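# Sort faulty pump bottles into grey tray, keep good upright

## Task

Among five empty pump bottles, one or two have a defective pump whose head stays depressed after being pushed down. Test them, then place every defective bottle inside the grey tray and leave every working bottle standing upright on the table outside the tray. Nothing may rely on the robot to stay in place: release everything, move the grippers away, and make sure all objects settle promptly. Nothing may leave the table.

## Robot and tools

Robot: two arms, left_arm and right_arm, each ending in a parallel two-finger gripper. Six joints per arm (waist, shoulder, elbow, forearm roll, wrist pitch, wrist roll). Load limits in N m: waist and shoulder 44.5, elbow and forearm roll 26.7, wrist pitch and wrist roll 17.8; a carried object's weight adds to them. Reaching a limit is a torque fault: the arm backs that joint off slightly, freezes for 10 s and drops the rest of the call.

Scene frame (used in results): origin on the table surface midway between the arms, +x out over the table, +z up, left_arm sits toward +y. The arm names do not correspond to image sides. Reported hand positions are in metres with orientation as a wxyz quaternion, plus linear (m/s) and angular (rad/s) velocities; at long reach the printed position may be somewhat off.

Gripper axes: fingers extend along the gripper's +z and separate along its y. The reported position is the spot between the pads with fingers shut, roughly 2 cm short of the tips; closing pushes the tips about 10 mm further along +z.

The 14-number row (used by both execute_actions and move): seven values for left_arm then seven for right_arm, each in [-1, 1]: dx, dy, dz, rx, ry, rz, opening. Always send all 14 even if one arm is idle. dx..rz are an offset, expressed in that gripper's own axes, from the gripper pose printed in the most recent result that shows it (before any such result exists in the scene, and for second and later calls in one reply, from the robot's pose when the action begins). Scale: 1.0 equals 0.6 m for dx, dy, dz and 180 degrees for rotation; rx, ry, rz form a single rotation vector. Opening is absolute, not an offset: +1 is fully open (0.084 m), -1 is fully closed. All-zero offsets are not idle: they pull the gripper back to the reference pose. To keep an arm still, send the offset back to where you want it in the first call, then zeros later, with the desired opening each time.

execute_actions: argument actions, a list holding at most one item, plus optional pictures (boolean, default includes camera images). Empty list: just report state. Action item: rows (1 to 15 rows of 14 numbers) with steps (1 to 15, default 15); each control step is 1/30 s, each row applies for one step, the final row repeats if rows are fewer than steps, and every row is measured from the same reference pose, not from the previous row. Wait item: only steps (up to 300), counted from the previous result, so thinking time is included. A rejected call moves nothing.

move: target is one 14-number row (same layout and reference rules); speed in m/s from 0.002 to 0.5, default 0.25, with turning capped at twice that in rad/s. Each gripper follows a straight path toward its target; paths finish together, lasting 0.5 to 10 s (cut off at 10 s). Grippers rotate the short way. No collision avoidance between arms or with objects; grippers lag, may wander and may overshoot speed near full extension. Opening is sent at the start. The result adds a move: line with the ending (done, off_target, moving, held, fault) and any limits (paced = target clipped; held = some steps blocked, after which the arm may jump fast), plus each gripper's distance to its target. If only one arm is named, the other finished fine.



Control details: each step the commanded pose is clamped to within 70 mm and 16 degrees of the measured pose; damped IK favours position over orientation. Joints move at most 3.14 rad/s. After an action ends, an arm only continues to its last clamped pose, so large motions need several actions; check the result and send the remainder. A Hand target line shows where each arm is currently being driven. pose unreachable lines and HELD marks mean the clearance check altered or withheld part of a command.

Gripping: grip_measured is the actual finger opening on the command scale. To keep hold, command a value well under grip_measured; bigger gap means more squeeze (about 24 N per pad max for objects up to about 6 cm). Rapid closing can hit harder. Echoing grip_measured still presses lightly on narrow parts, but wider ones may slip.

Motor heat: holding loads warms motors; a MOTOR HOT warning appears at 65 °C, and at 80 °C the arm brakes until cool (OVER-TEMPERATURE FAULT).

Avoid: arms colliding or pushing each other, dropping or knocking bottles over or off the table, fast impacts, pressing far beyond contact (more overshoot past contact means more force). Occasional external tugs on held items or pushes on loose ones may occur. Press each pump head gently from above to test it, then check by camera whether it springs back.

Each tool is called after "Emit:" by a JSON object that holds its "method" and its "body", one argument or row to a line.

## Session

Emit:
{"method": "execute_actions", "body": {
  "actions": []
}}

Scene clock: 0.00 s of 5100.00 s.
left_arm: end_effector_position=(+0.5404, +0.2623, +0.1555) grip_measured=+1.00 end_effector_quat_wxyz=(-0.168, +0.700, +0.694, -0.017) end_effector_velocity=(-0.000, -0.000, +0.000) end_effector_angular_velocity=(-0.000, -0.000, -0.001) | right_arm: end_effector_position=(+0.3525, -0.2957, +0.2485) grip_measured=+1.00 end_effector_quat_wxyz=(+0.001, +0.997, +0.074, -0.001) end_effector_velocity=(+0.000, -0.000, +0.000) end_effector_angular_velocity=(-0.000, -0.000, -0.000)
Joint positions: left_arm=[-0.129  0.343 -1.396  0.19   1.343 -1.733  0.084] | right_arm=[-0.003 -0.266 -0.924 -0.002  1.193  0.002  0.084]
Joint velocities: left_arm=[-0.    -0.     0.    -0.    -0.     0.001  0.   ] | right_arm=[-0.     0.    -0.002 -0.     0.001  0.    -0.   ]
Motor temperatures (°C, as the motors report them): left_arm=[24 22 26 30 33 24] | right_arm=[23 23 24 19 21 26]
Hand target (left_arm): +0.540, +0.262, +0.155; -0.168, +0.700, +0.694, -0.017
Hand target (right_arm): +0.353, -0.296, +0.249; +0.001, +0.997, +0.074, -0.001

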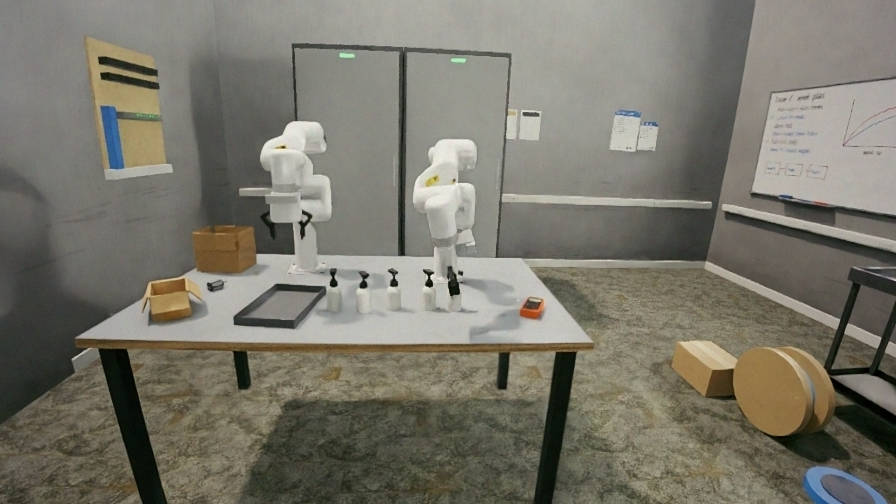

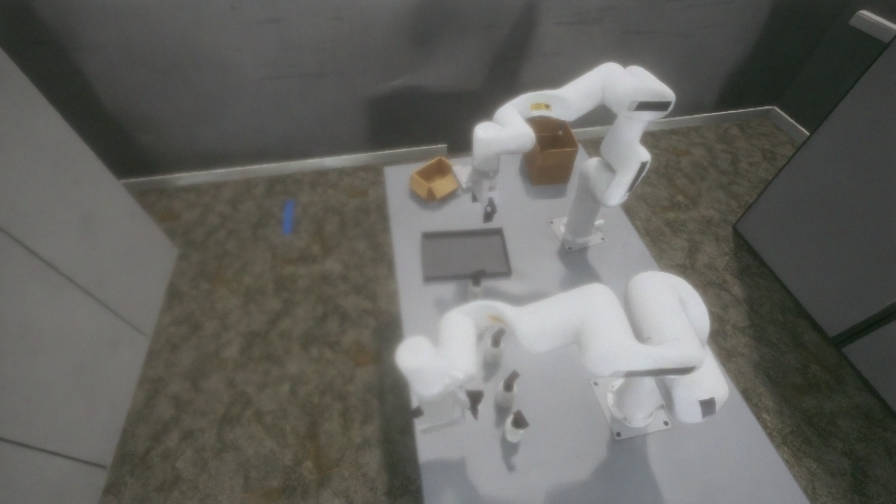

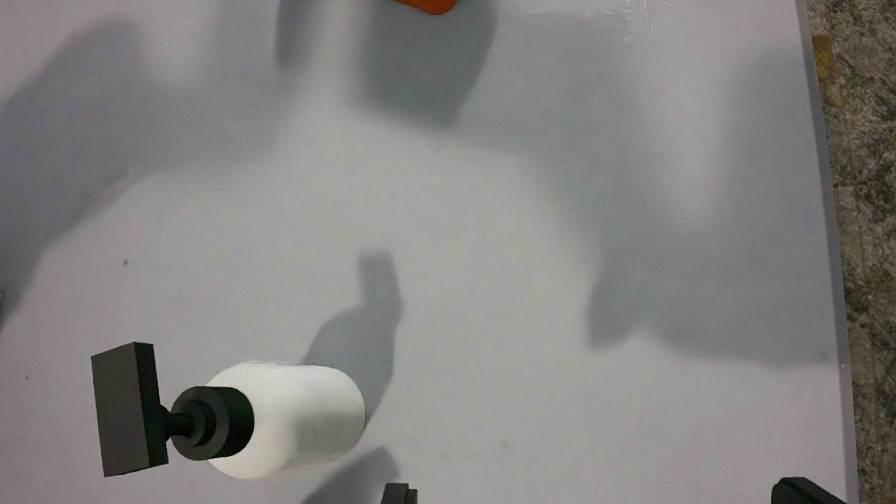

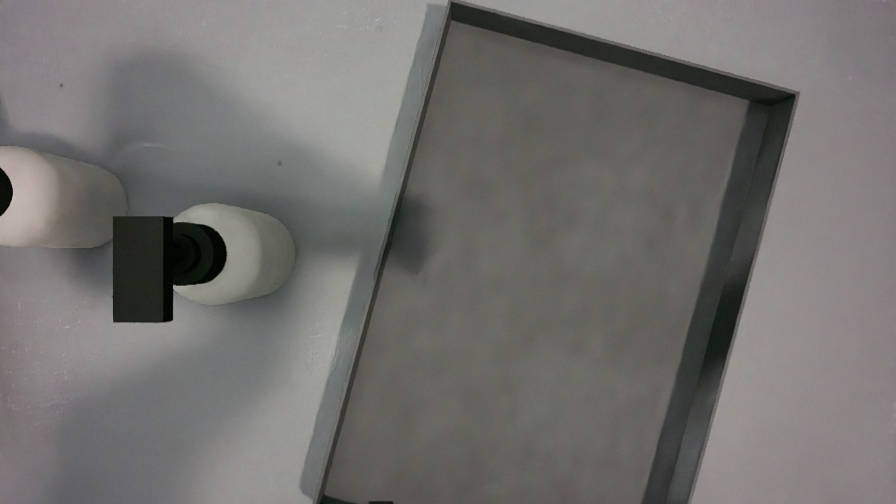

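Emit:
{"method": "move", "body": {
  "target": [0.006,-0.16,-0.011,-0.012,-0.119,-0.497,-1,0.039,-0.264,0.102,0,0,0.047,-1],
  "speed": 0.4
}}

Scene clock: 7.83 s of 5100.00 s.
left_arm: end_effector_position=(+0.4495, +0.2626, +0.1869) grip_measured=-1.00 end_effector_quat_wxyz=(-0.001, +0.001, +1.000, -0.001) end_effector_velocity=(-0.000, +0.000, +0.000) end_effector_angular_velocity=(+0.003, -0.004, +0.011) | right_arm: end_effector_position=(+0.3521, -0.1356, +0.1874) grip_measured=-1.00 end_effector_quat_wxyz=(+0.001, +1.000, +0.000, -0.001) end_effector_velocity=(-0.000, +0.001, -0.001) end_effector_angular_velocity=(-0.001, +0.001, -0.000)
Joint positions: left_arm=[-0.042 -0.221 -0.785 -0.002  1.009 -3.152  0.   ] | right_arm=[ 0.355 -0.036 -0.982 -0.     1.02   0.506  0.   ]
Joint velocities: left_arm=[-0.001 -0.005  0.005  0.004 -0.004 -0.015  0.   ] | right_arm=[ 0.002  0.002 -0.001 -0.    -0.     0.002  0.   ]
Motor temperatures (°C, as the motors report them): left_arm=[24 22 27 30 33 24] | right_arm=[23 24 25 19 21 26]
Hand target (left_arm): +0.449, +0.263, +0.187; -0.001, +0.001, +1.000, -0.000
Hand target (right_arm): +0.352, -0.136, +0.187; +0.001, +1.000, +0.000, -0.001
Off the commanded pose (left_arm): 0.000 m, 0 deg.
Off the commanded pose (right_arm): 0.000 m, 0 deg.
After step 90, 2.17 s passed at rest.
move: done

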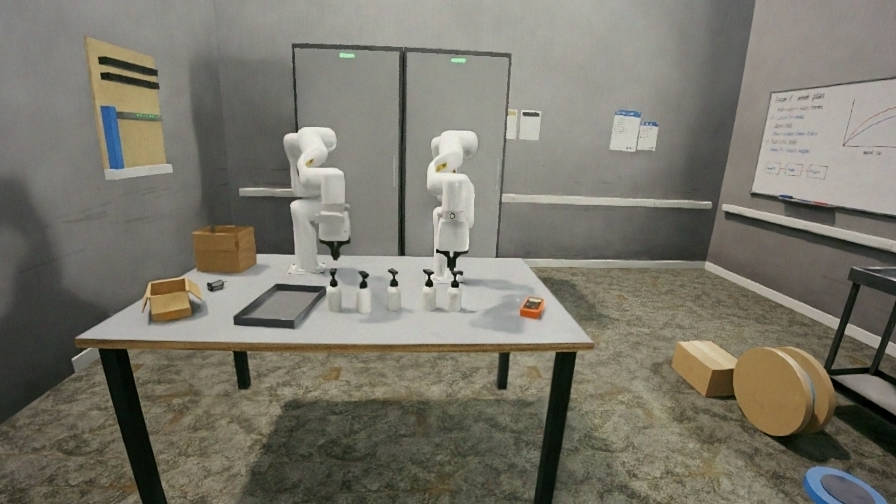

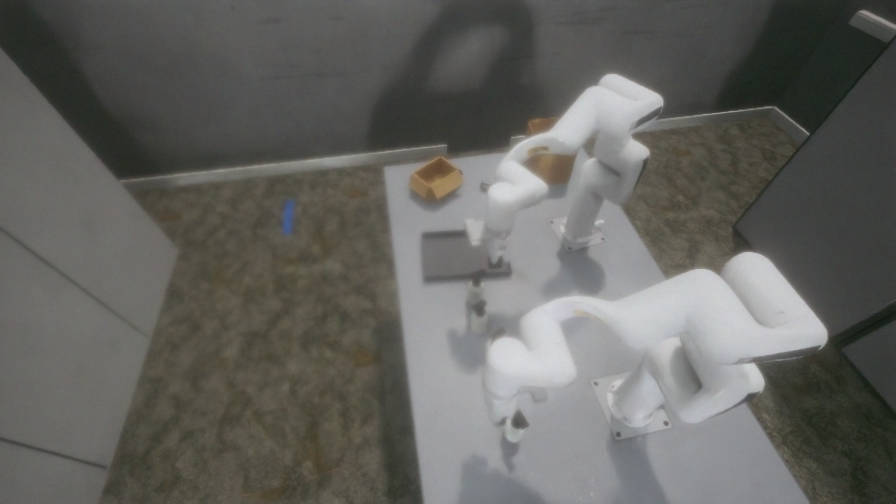

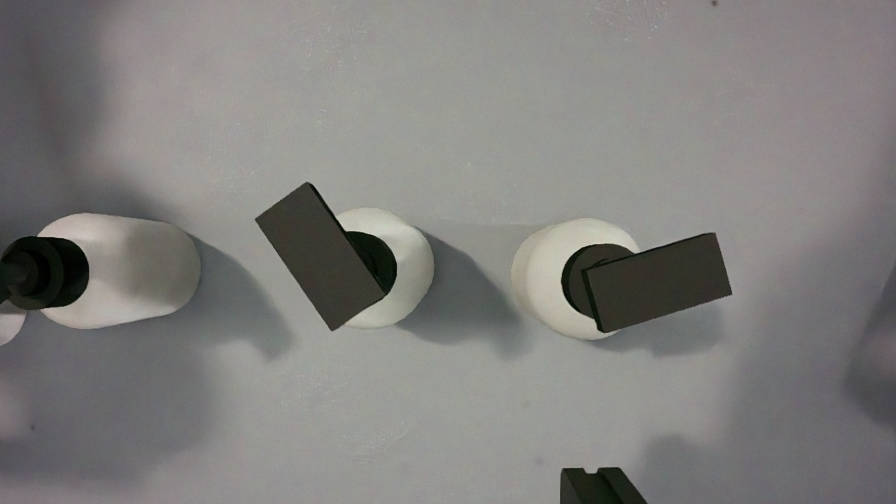

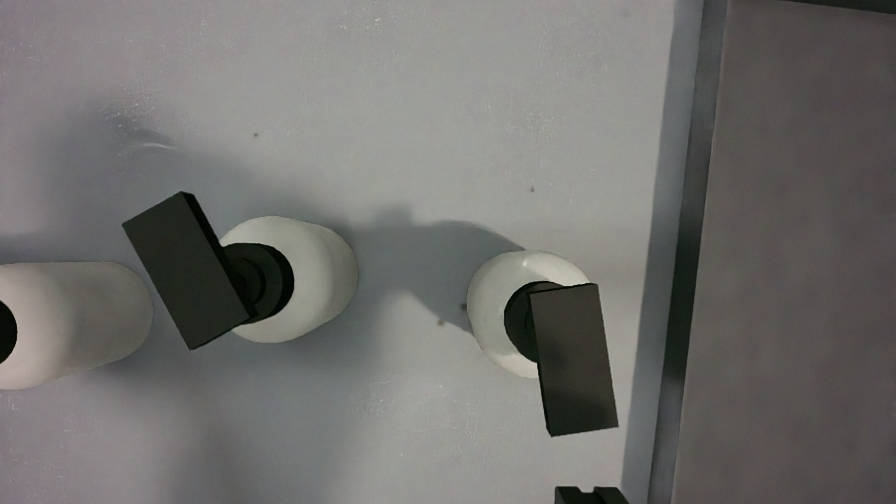

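Emit:
{"method": "move", "body": {
  "target": [0.093,0.033,0.024,0,0,0,-1,0.075,0.001,0.021,0,0,0,-1]
}}

Emit:
{"method": "move", "body": {
  "target": [0,0,0.042,0,0,0,-1,0,0,0.042,0,0,0,-1],
  "speed": 0.03
}}

Emit:
{"method": "move", "body": {
  "target": [0,0,-0.042,0,0,0,-1,0,0,-0.042,0,0,0,-1],
  "speed": 0.1
}}

Emit:
{"method": "move", "body": {
  "target": [0.008,-0.152,0,0,0,0,-1,0.025,-0.177,0,0,0,0,-1]
}}

Emit:
{"method": "zoom_image", "body": {
  "camera": "cam_high",
  "region": [300,230,490,330]
}}

Scene clock: 16.10 s of 5100.00 s.
left_arm: end_effector_position=(+0.3940, +0.2824, +0.1724) grip_measured=-1.00 end_effector_quat_wxyz=(-0.001, +0.001, +1.000, -0.001) end_effector_velocity=(-0.003, +0.000, -0.001) end_effector_angular_velocity=(-0.001, +0.002, -0.000) | right_arm: end_effector_position=(+0.3968, -0.1362, +0.1748) grip_measured=-1.00 end_effector_quat_wxyz=(+0.001, +1.000, +0.000, -0.001) end_effector_velocity=(+0.002, +0.000, -0.001) end_effector_angular_velocity=(-0.001, +0.001, +0.000)
Joint positions: left_arm=[ 0.014 -0.403 -0.579 -0.002  0.986 -3.096  0.   ] | right_arm=[ 0.31   0.108 -1.115 -0.     1.009  0.461  0.   ]
Joint velocities: left_arm=[ 0.002 -0.007  0.008 -0.001  0.001  0.003  0.   ] | right_arm=[-0.001  0.006 -0.006 -0.     0.001 -0.002  0.   ]
Motor temperatures (°C, as the motors report them): left_arm=[24 22 28 30 33 24] | right_arm=[23 24 26 19 21 26]
Hand target (left_arm): +0.394, +0.282, +0.172; -0.001, +0.001, +1.000, -0.001
Hand target (right_arm): +0.397, -0.136, +0.175; +0.001, +1.000, +0.000, -0.001
Off the commanded pose (left_arm): 0.000 m, 0 deg.
Off the commanded pose (right_arm): 0.000 m, 0 deg.
After step 90, 4.30 s passed at rest.
move: done

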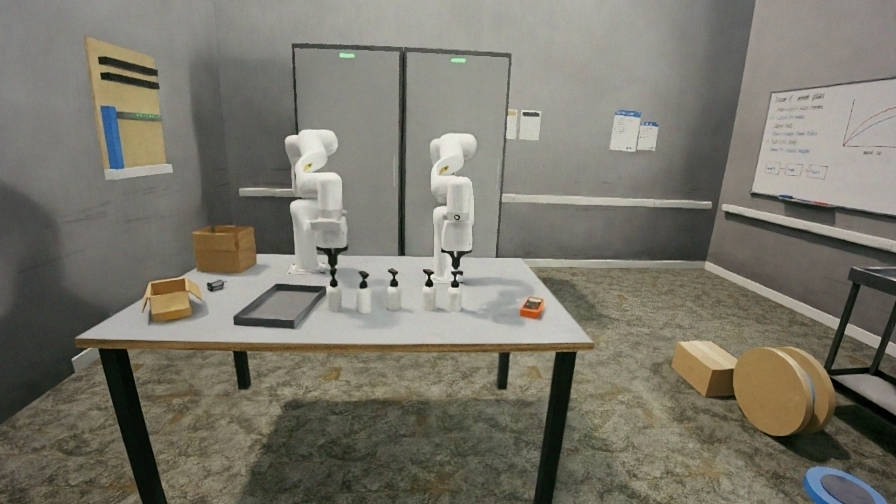

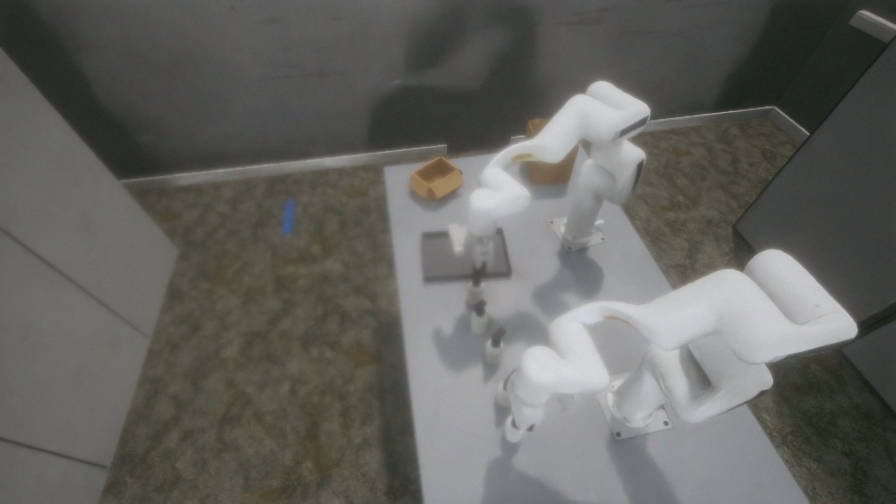

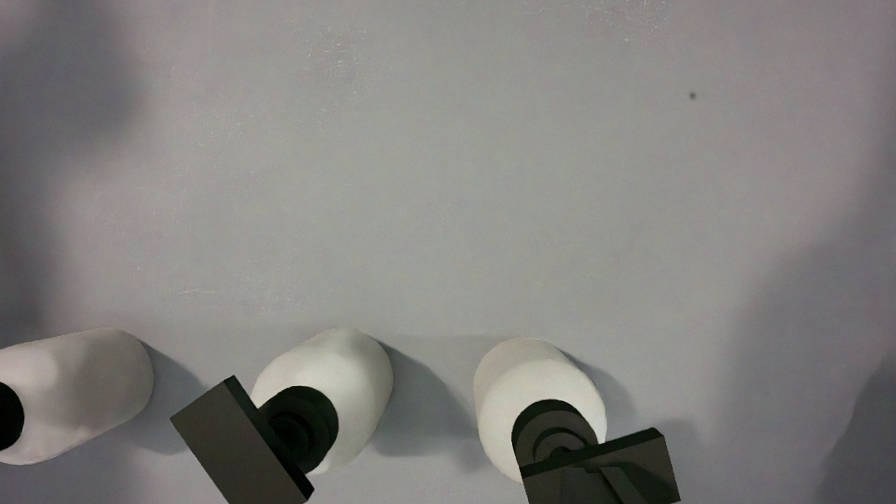

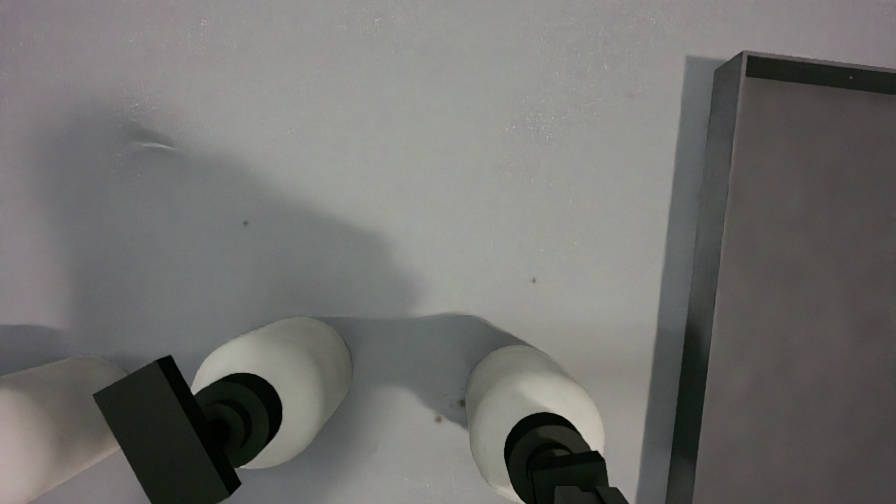

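Scene clock: 17.30 s of 5100.00 s.
left_arm: end_effector_position=(+0.3941, +0.2823, +0.1476) grip_measured=-1.00 end_effector_quat_wxyz=(-0.001, +0.001, +1.000, -0.001) end_effector_velocity=(-0.000, +0.000, -0.002) end_effector_angular_velocity=(-0.000, +0.000, +0.001) | right_arm: end_effector_position=(+0.3969, -0.1361, +0.1501) grip_measured=-1.00 end_effector_quat_wxyz=(+0.001, +1.000, +0.000, -0.001) end_effector_velocity=(-0.000, -0.000, -0.002) end_effector_angular_velocity=(-0.000, +0.001, -0.001)
Joint positions: left_arm=[ 0.014 -0.362 -0.536 -0.002  0.901 -3.096  0.   ] | right_arm=[ 0.31   0.139 -1.079 -0.     0.941  0.461  0.   ]
Joint velocities: left_arm=[ 0.     0.003  0.003 -0.    -0.006 -0.     0.   ] | right_arm=[ 0.     0.003  0.002  0.    -0.004  0.     0.   ]
Motor temperatures (°C, as the motors report them): left_arm=[24 22 28 30 33 24] | right_arm=[23 24 26 19 21 26]
Hand target (left_arm): +0.394, +0.282, +0.147; -0.001, +0.001, +1.000, -0.001
Hand target (right_arm): +0.397, -0.136, +0.150; +0.001, +1.000, +0.000, -0.001
Off the commanded pose (left_arm): 0.000 m, 0 deg.
Off the commanded pose (right_arm): 0.000 m, 0 deg.
move: done

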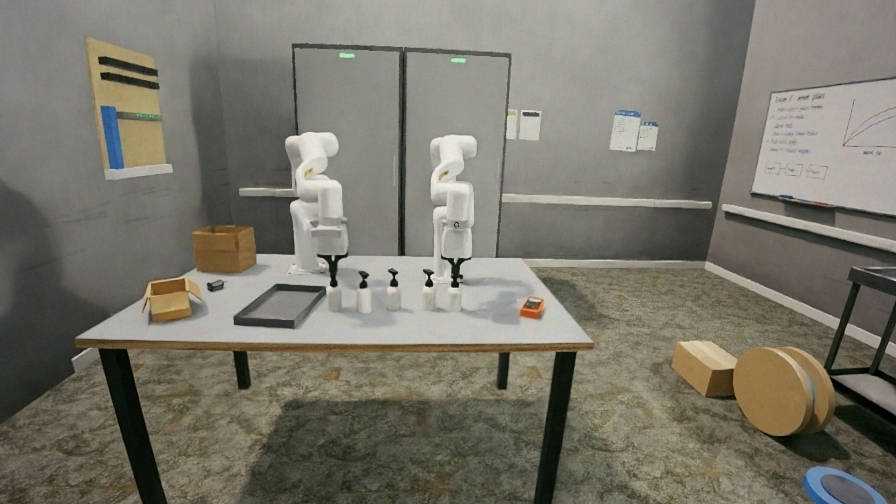

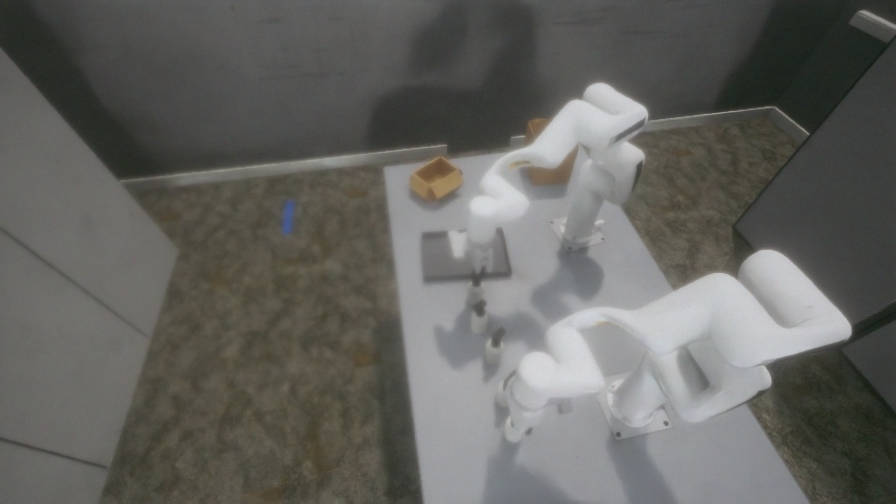

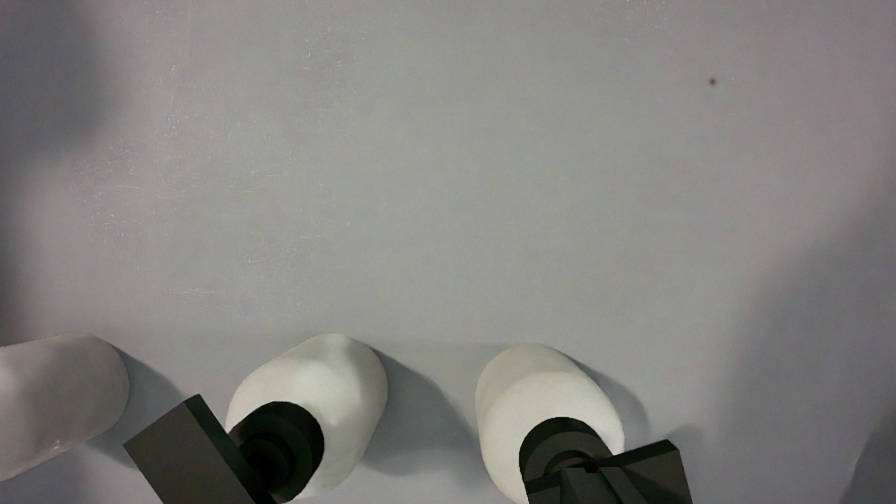

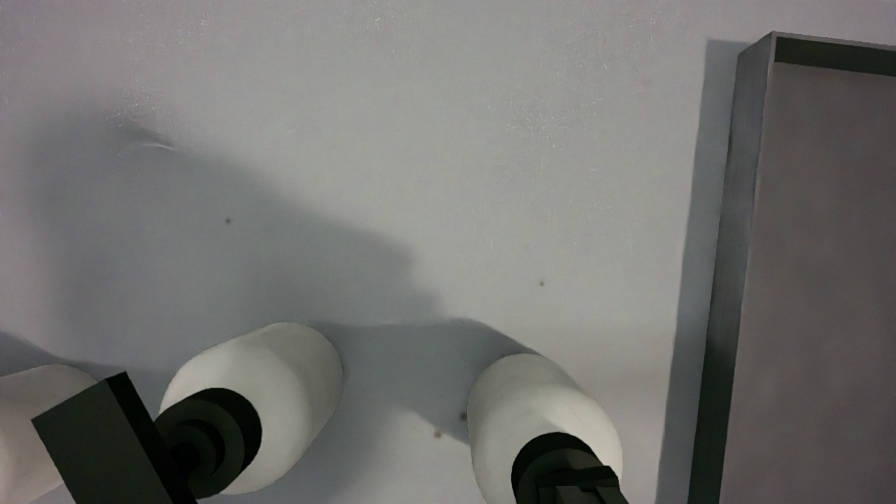

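Scene clock: 18.17 s of 5100.00 s.
left_arm: end_effector_position=(+0.3939, +0.2824, +0.1724) grip_measured=-1.00 end_effector_quat_wxyz=(-0.002, +0.001, +1.000, -0.001) end_effector_velocity=(+0.001, -0.000, +0.003) end_effector_angular_velocity=(+0.000, -0.002, +0.001) | right_arm: end_effector_position=(+0.3968, -0.1362, +0.1748) grip_measured=-1.00 end_effector_quat_wxyz=(+0.001, +1.000, +0.000, -0.001) end_effector_velocity=(+0.000, +0.000, +0.002) end_effector_angular_velocity=(+0.000, +0.000, +0.000)
Joint positions: left_arm=[ 0.014 -0.403 -0.579 -0.002  0.986 -3.096  0.   ] | right_arm=[ 0.31   0.108 -1.115 -0.     1.009  0.461  0.   ]
Joint velocities: left_arm=[-0.    -0.003 -0.005  0.     0.007 -0.001  0.   ] | right_arm=[ 0.    -0.002 -0.004  0.     0.005 -0.     0.   ]
Motor temperatures (°C, as the motors report them): left_arm=[24 22 28 30 33 24] | right_arm=[23 24 26 19 21 26]
Hand target (left_arm): +0.394, +0.282, +0.173; -0.001, +0.001, +1.000, -0.001
Hand target (right_arm): +0.397, -0.136, +0.175; +0.001, +1.000, +0.000, -0.001
Off the commanded pose (left_arm): 0.000 m, 0 deg.
Off the commanded pose (right_arm): 0.001 m, 0 deg.
move: done

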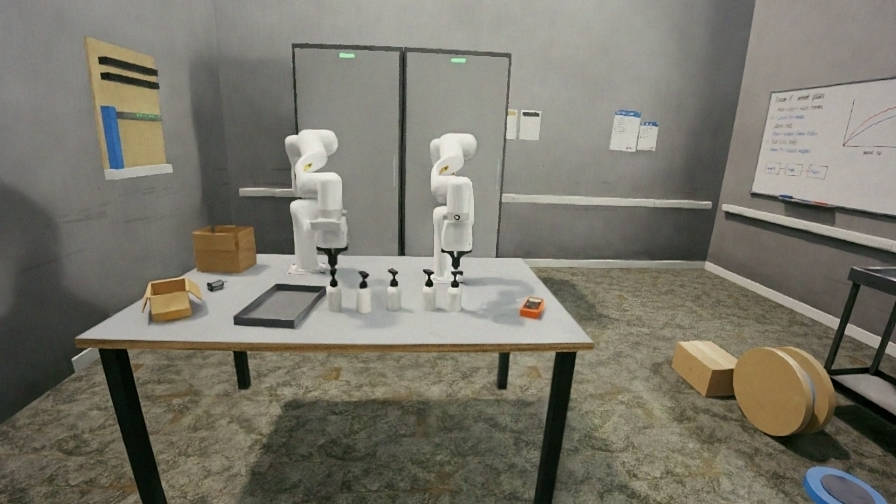

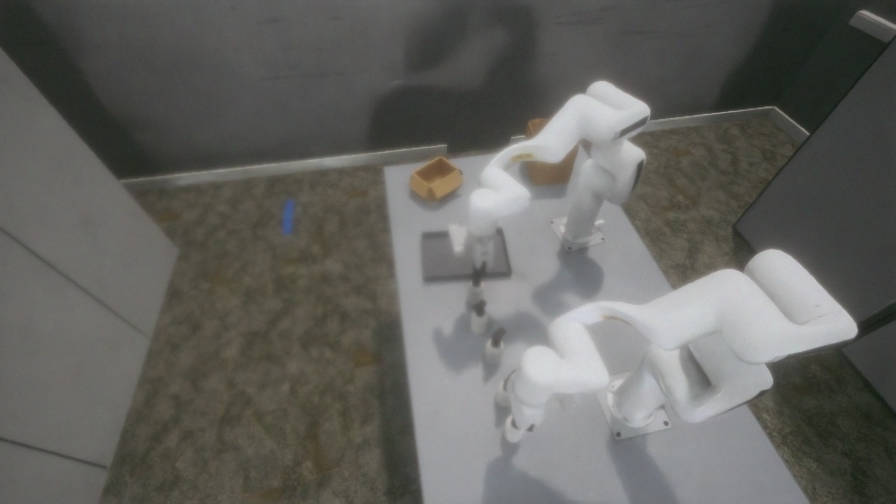

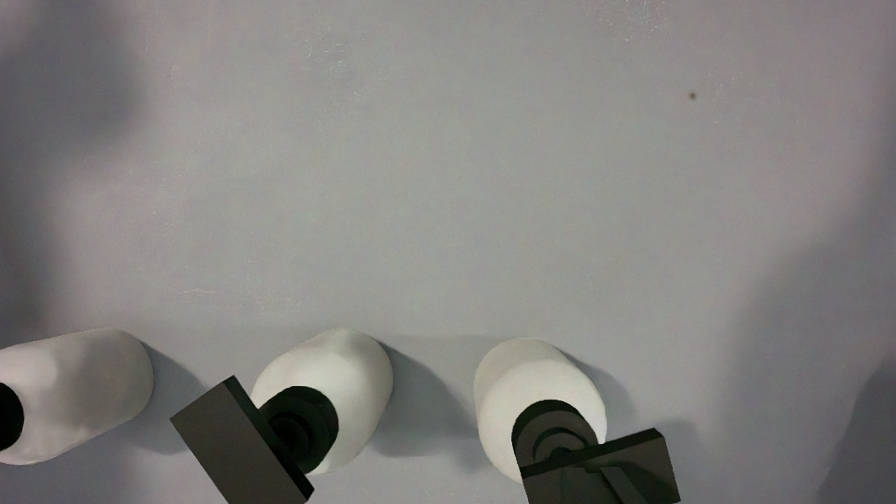

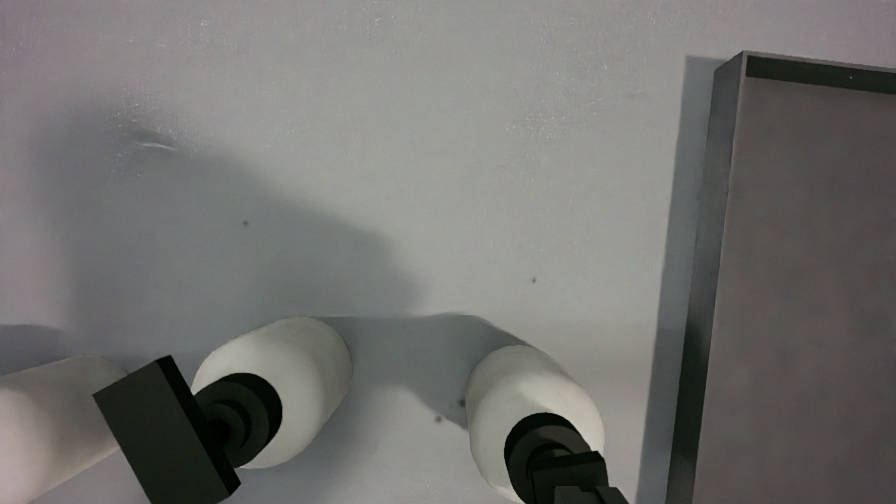

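Scene clock: 19.23 s of 5100.00 s.
left_arm: end_effector_position=(+0.3889, +0.1916, +0.1726) grip_measured=-1.00 end_effector_quat_wxyz=(-0.001, +0.001, +1.000, -0.001) end_effector_velocity=(+0.000, -0.002, +0.000) end_effector_angular_velocity=(+0.001, -0.002, -0.003) | right_arm: end_effector_position=(+0.4118, -0.0303, +0.1749) grip_measured=-1.00 end_effector_quat_wxyz=(+0.000, +1.000, +0.000, -0.001) end_effector_velocity=(+0.000, +0.002, -0.000) end_effector_angular_velocity=(-0.002, +0.004, +0.001)
Joint positions: left_arm=[-0.252 -0.392 -0.589 -0.002  0.983 -3.362  0.   ] | right_arm=[ 0.468  0.332 -1.415  0.     1.085  0.62   0.   ]
Joint velocities: left_arm=[-0.007  0.001 -0.002  0.002 -0.    -0.005  0.   ] | right_arm=[ 0.003  0.009 -0.012  0.     0.008  0.002  0.   ]
Motor temperatures (°C, as the motors report them): left_arm=[24 22 28 30 33 24] | right_arm=[23 24 26 19 21 26]
Hand target (left_arm): +0.389, +0.191, +0.173; -0.001, +0.001, +1.000, -0.001
Hand target (right_arm): +0.412, -0.030, +0.175; +0.001, +1.000, +0.000, -0.001
Off the commanded pose (left_arm): 0.000 m, 0 deg.
Off the commanded pose (right_arm): 0.000 m, 0 deg.
move: done

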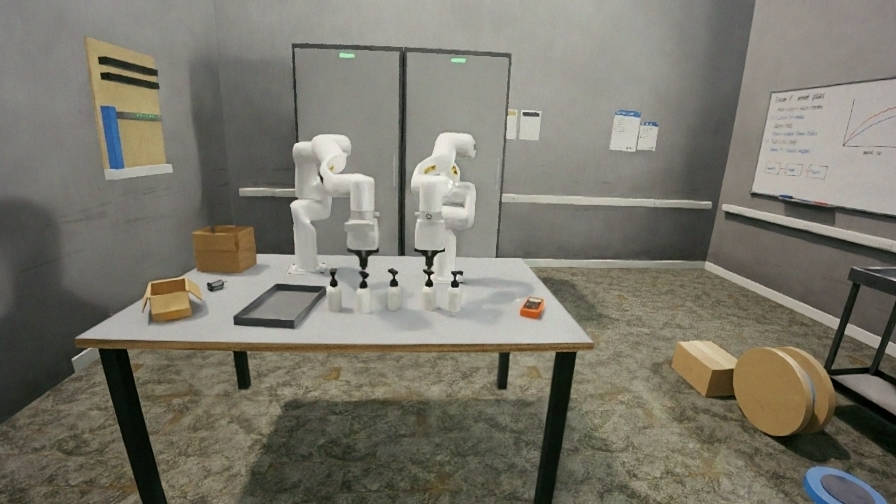

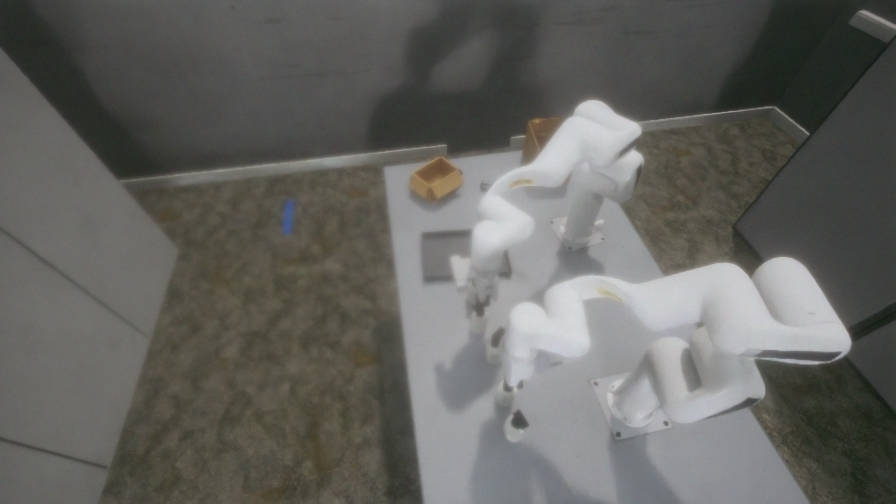

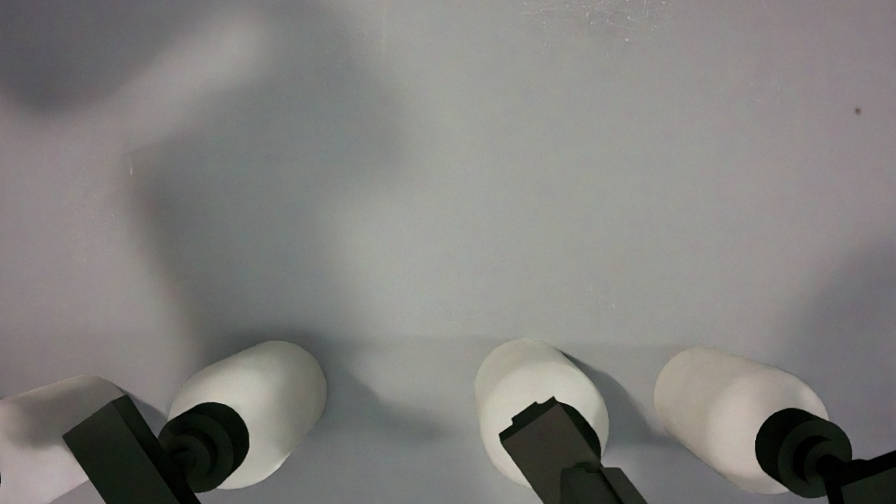

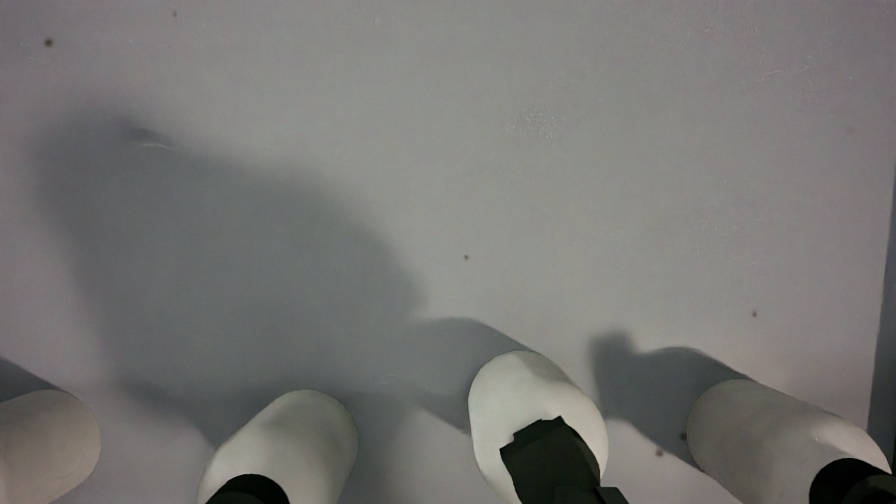

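Region (300, 230, 490, 330) of cam_high's 896x504 image, scaled by 2.653, with more detail than that image has; it fills the top 265 rows of this view, and the rest is white.

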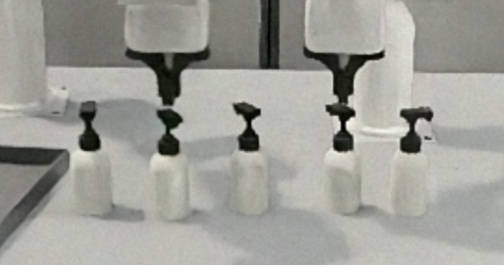

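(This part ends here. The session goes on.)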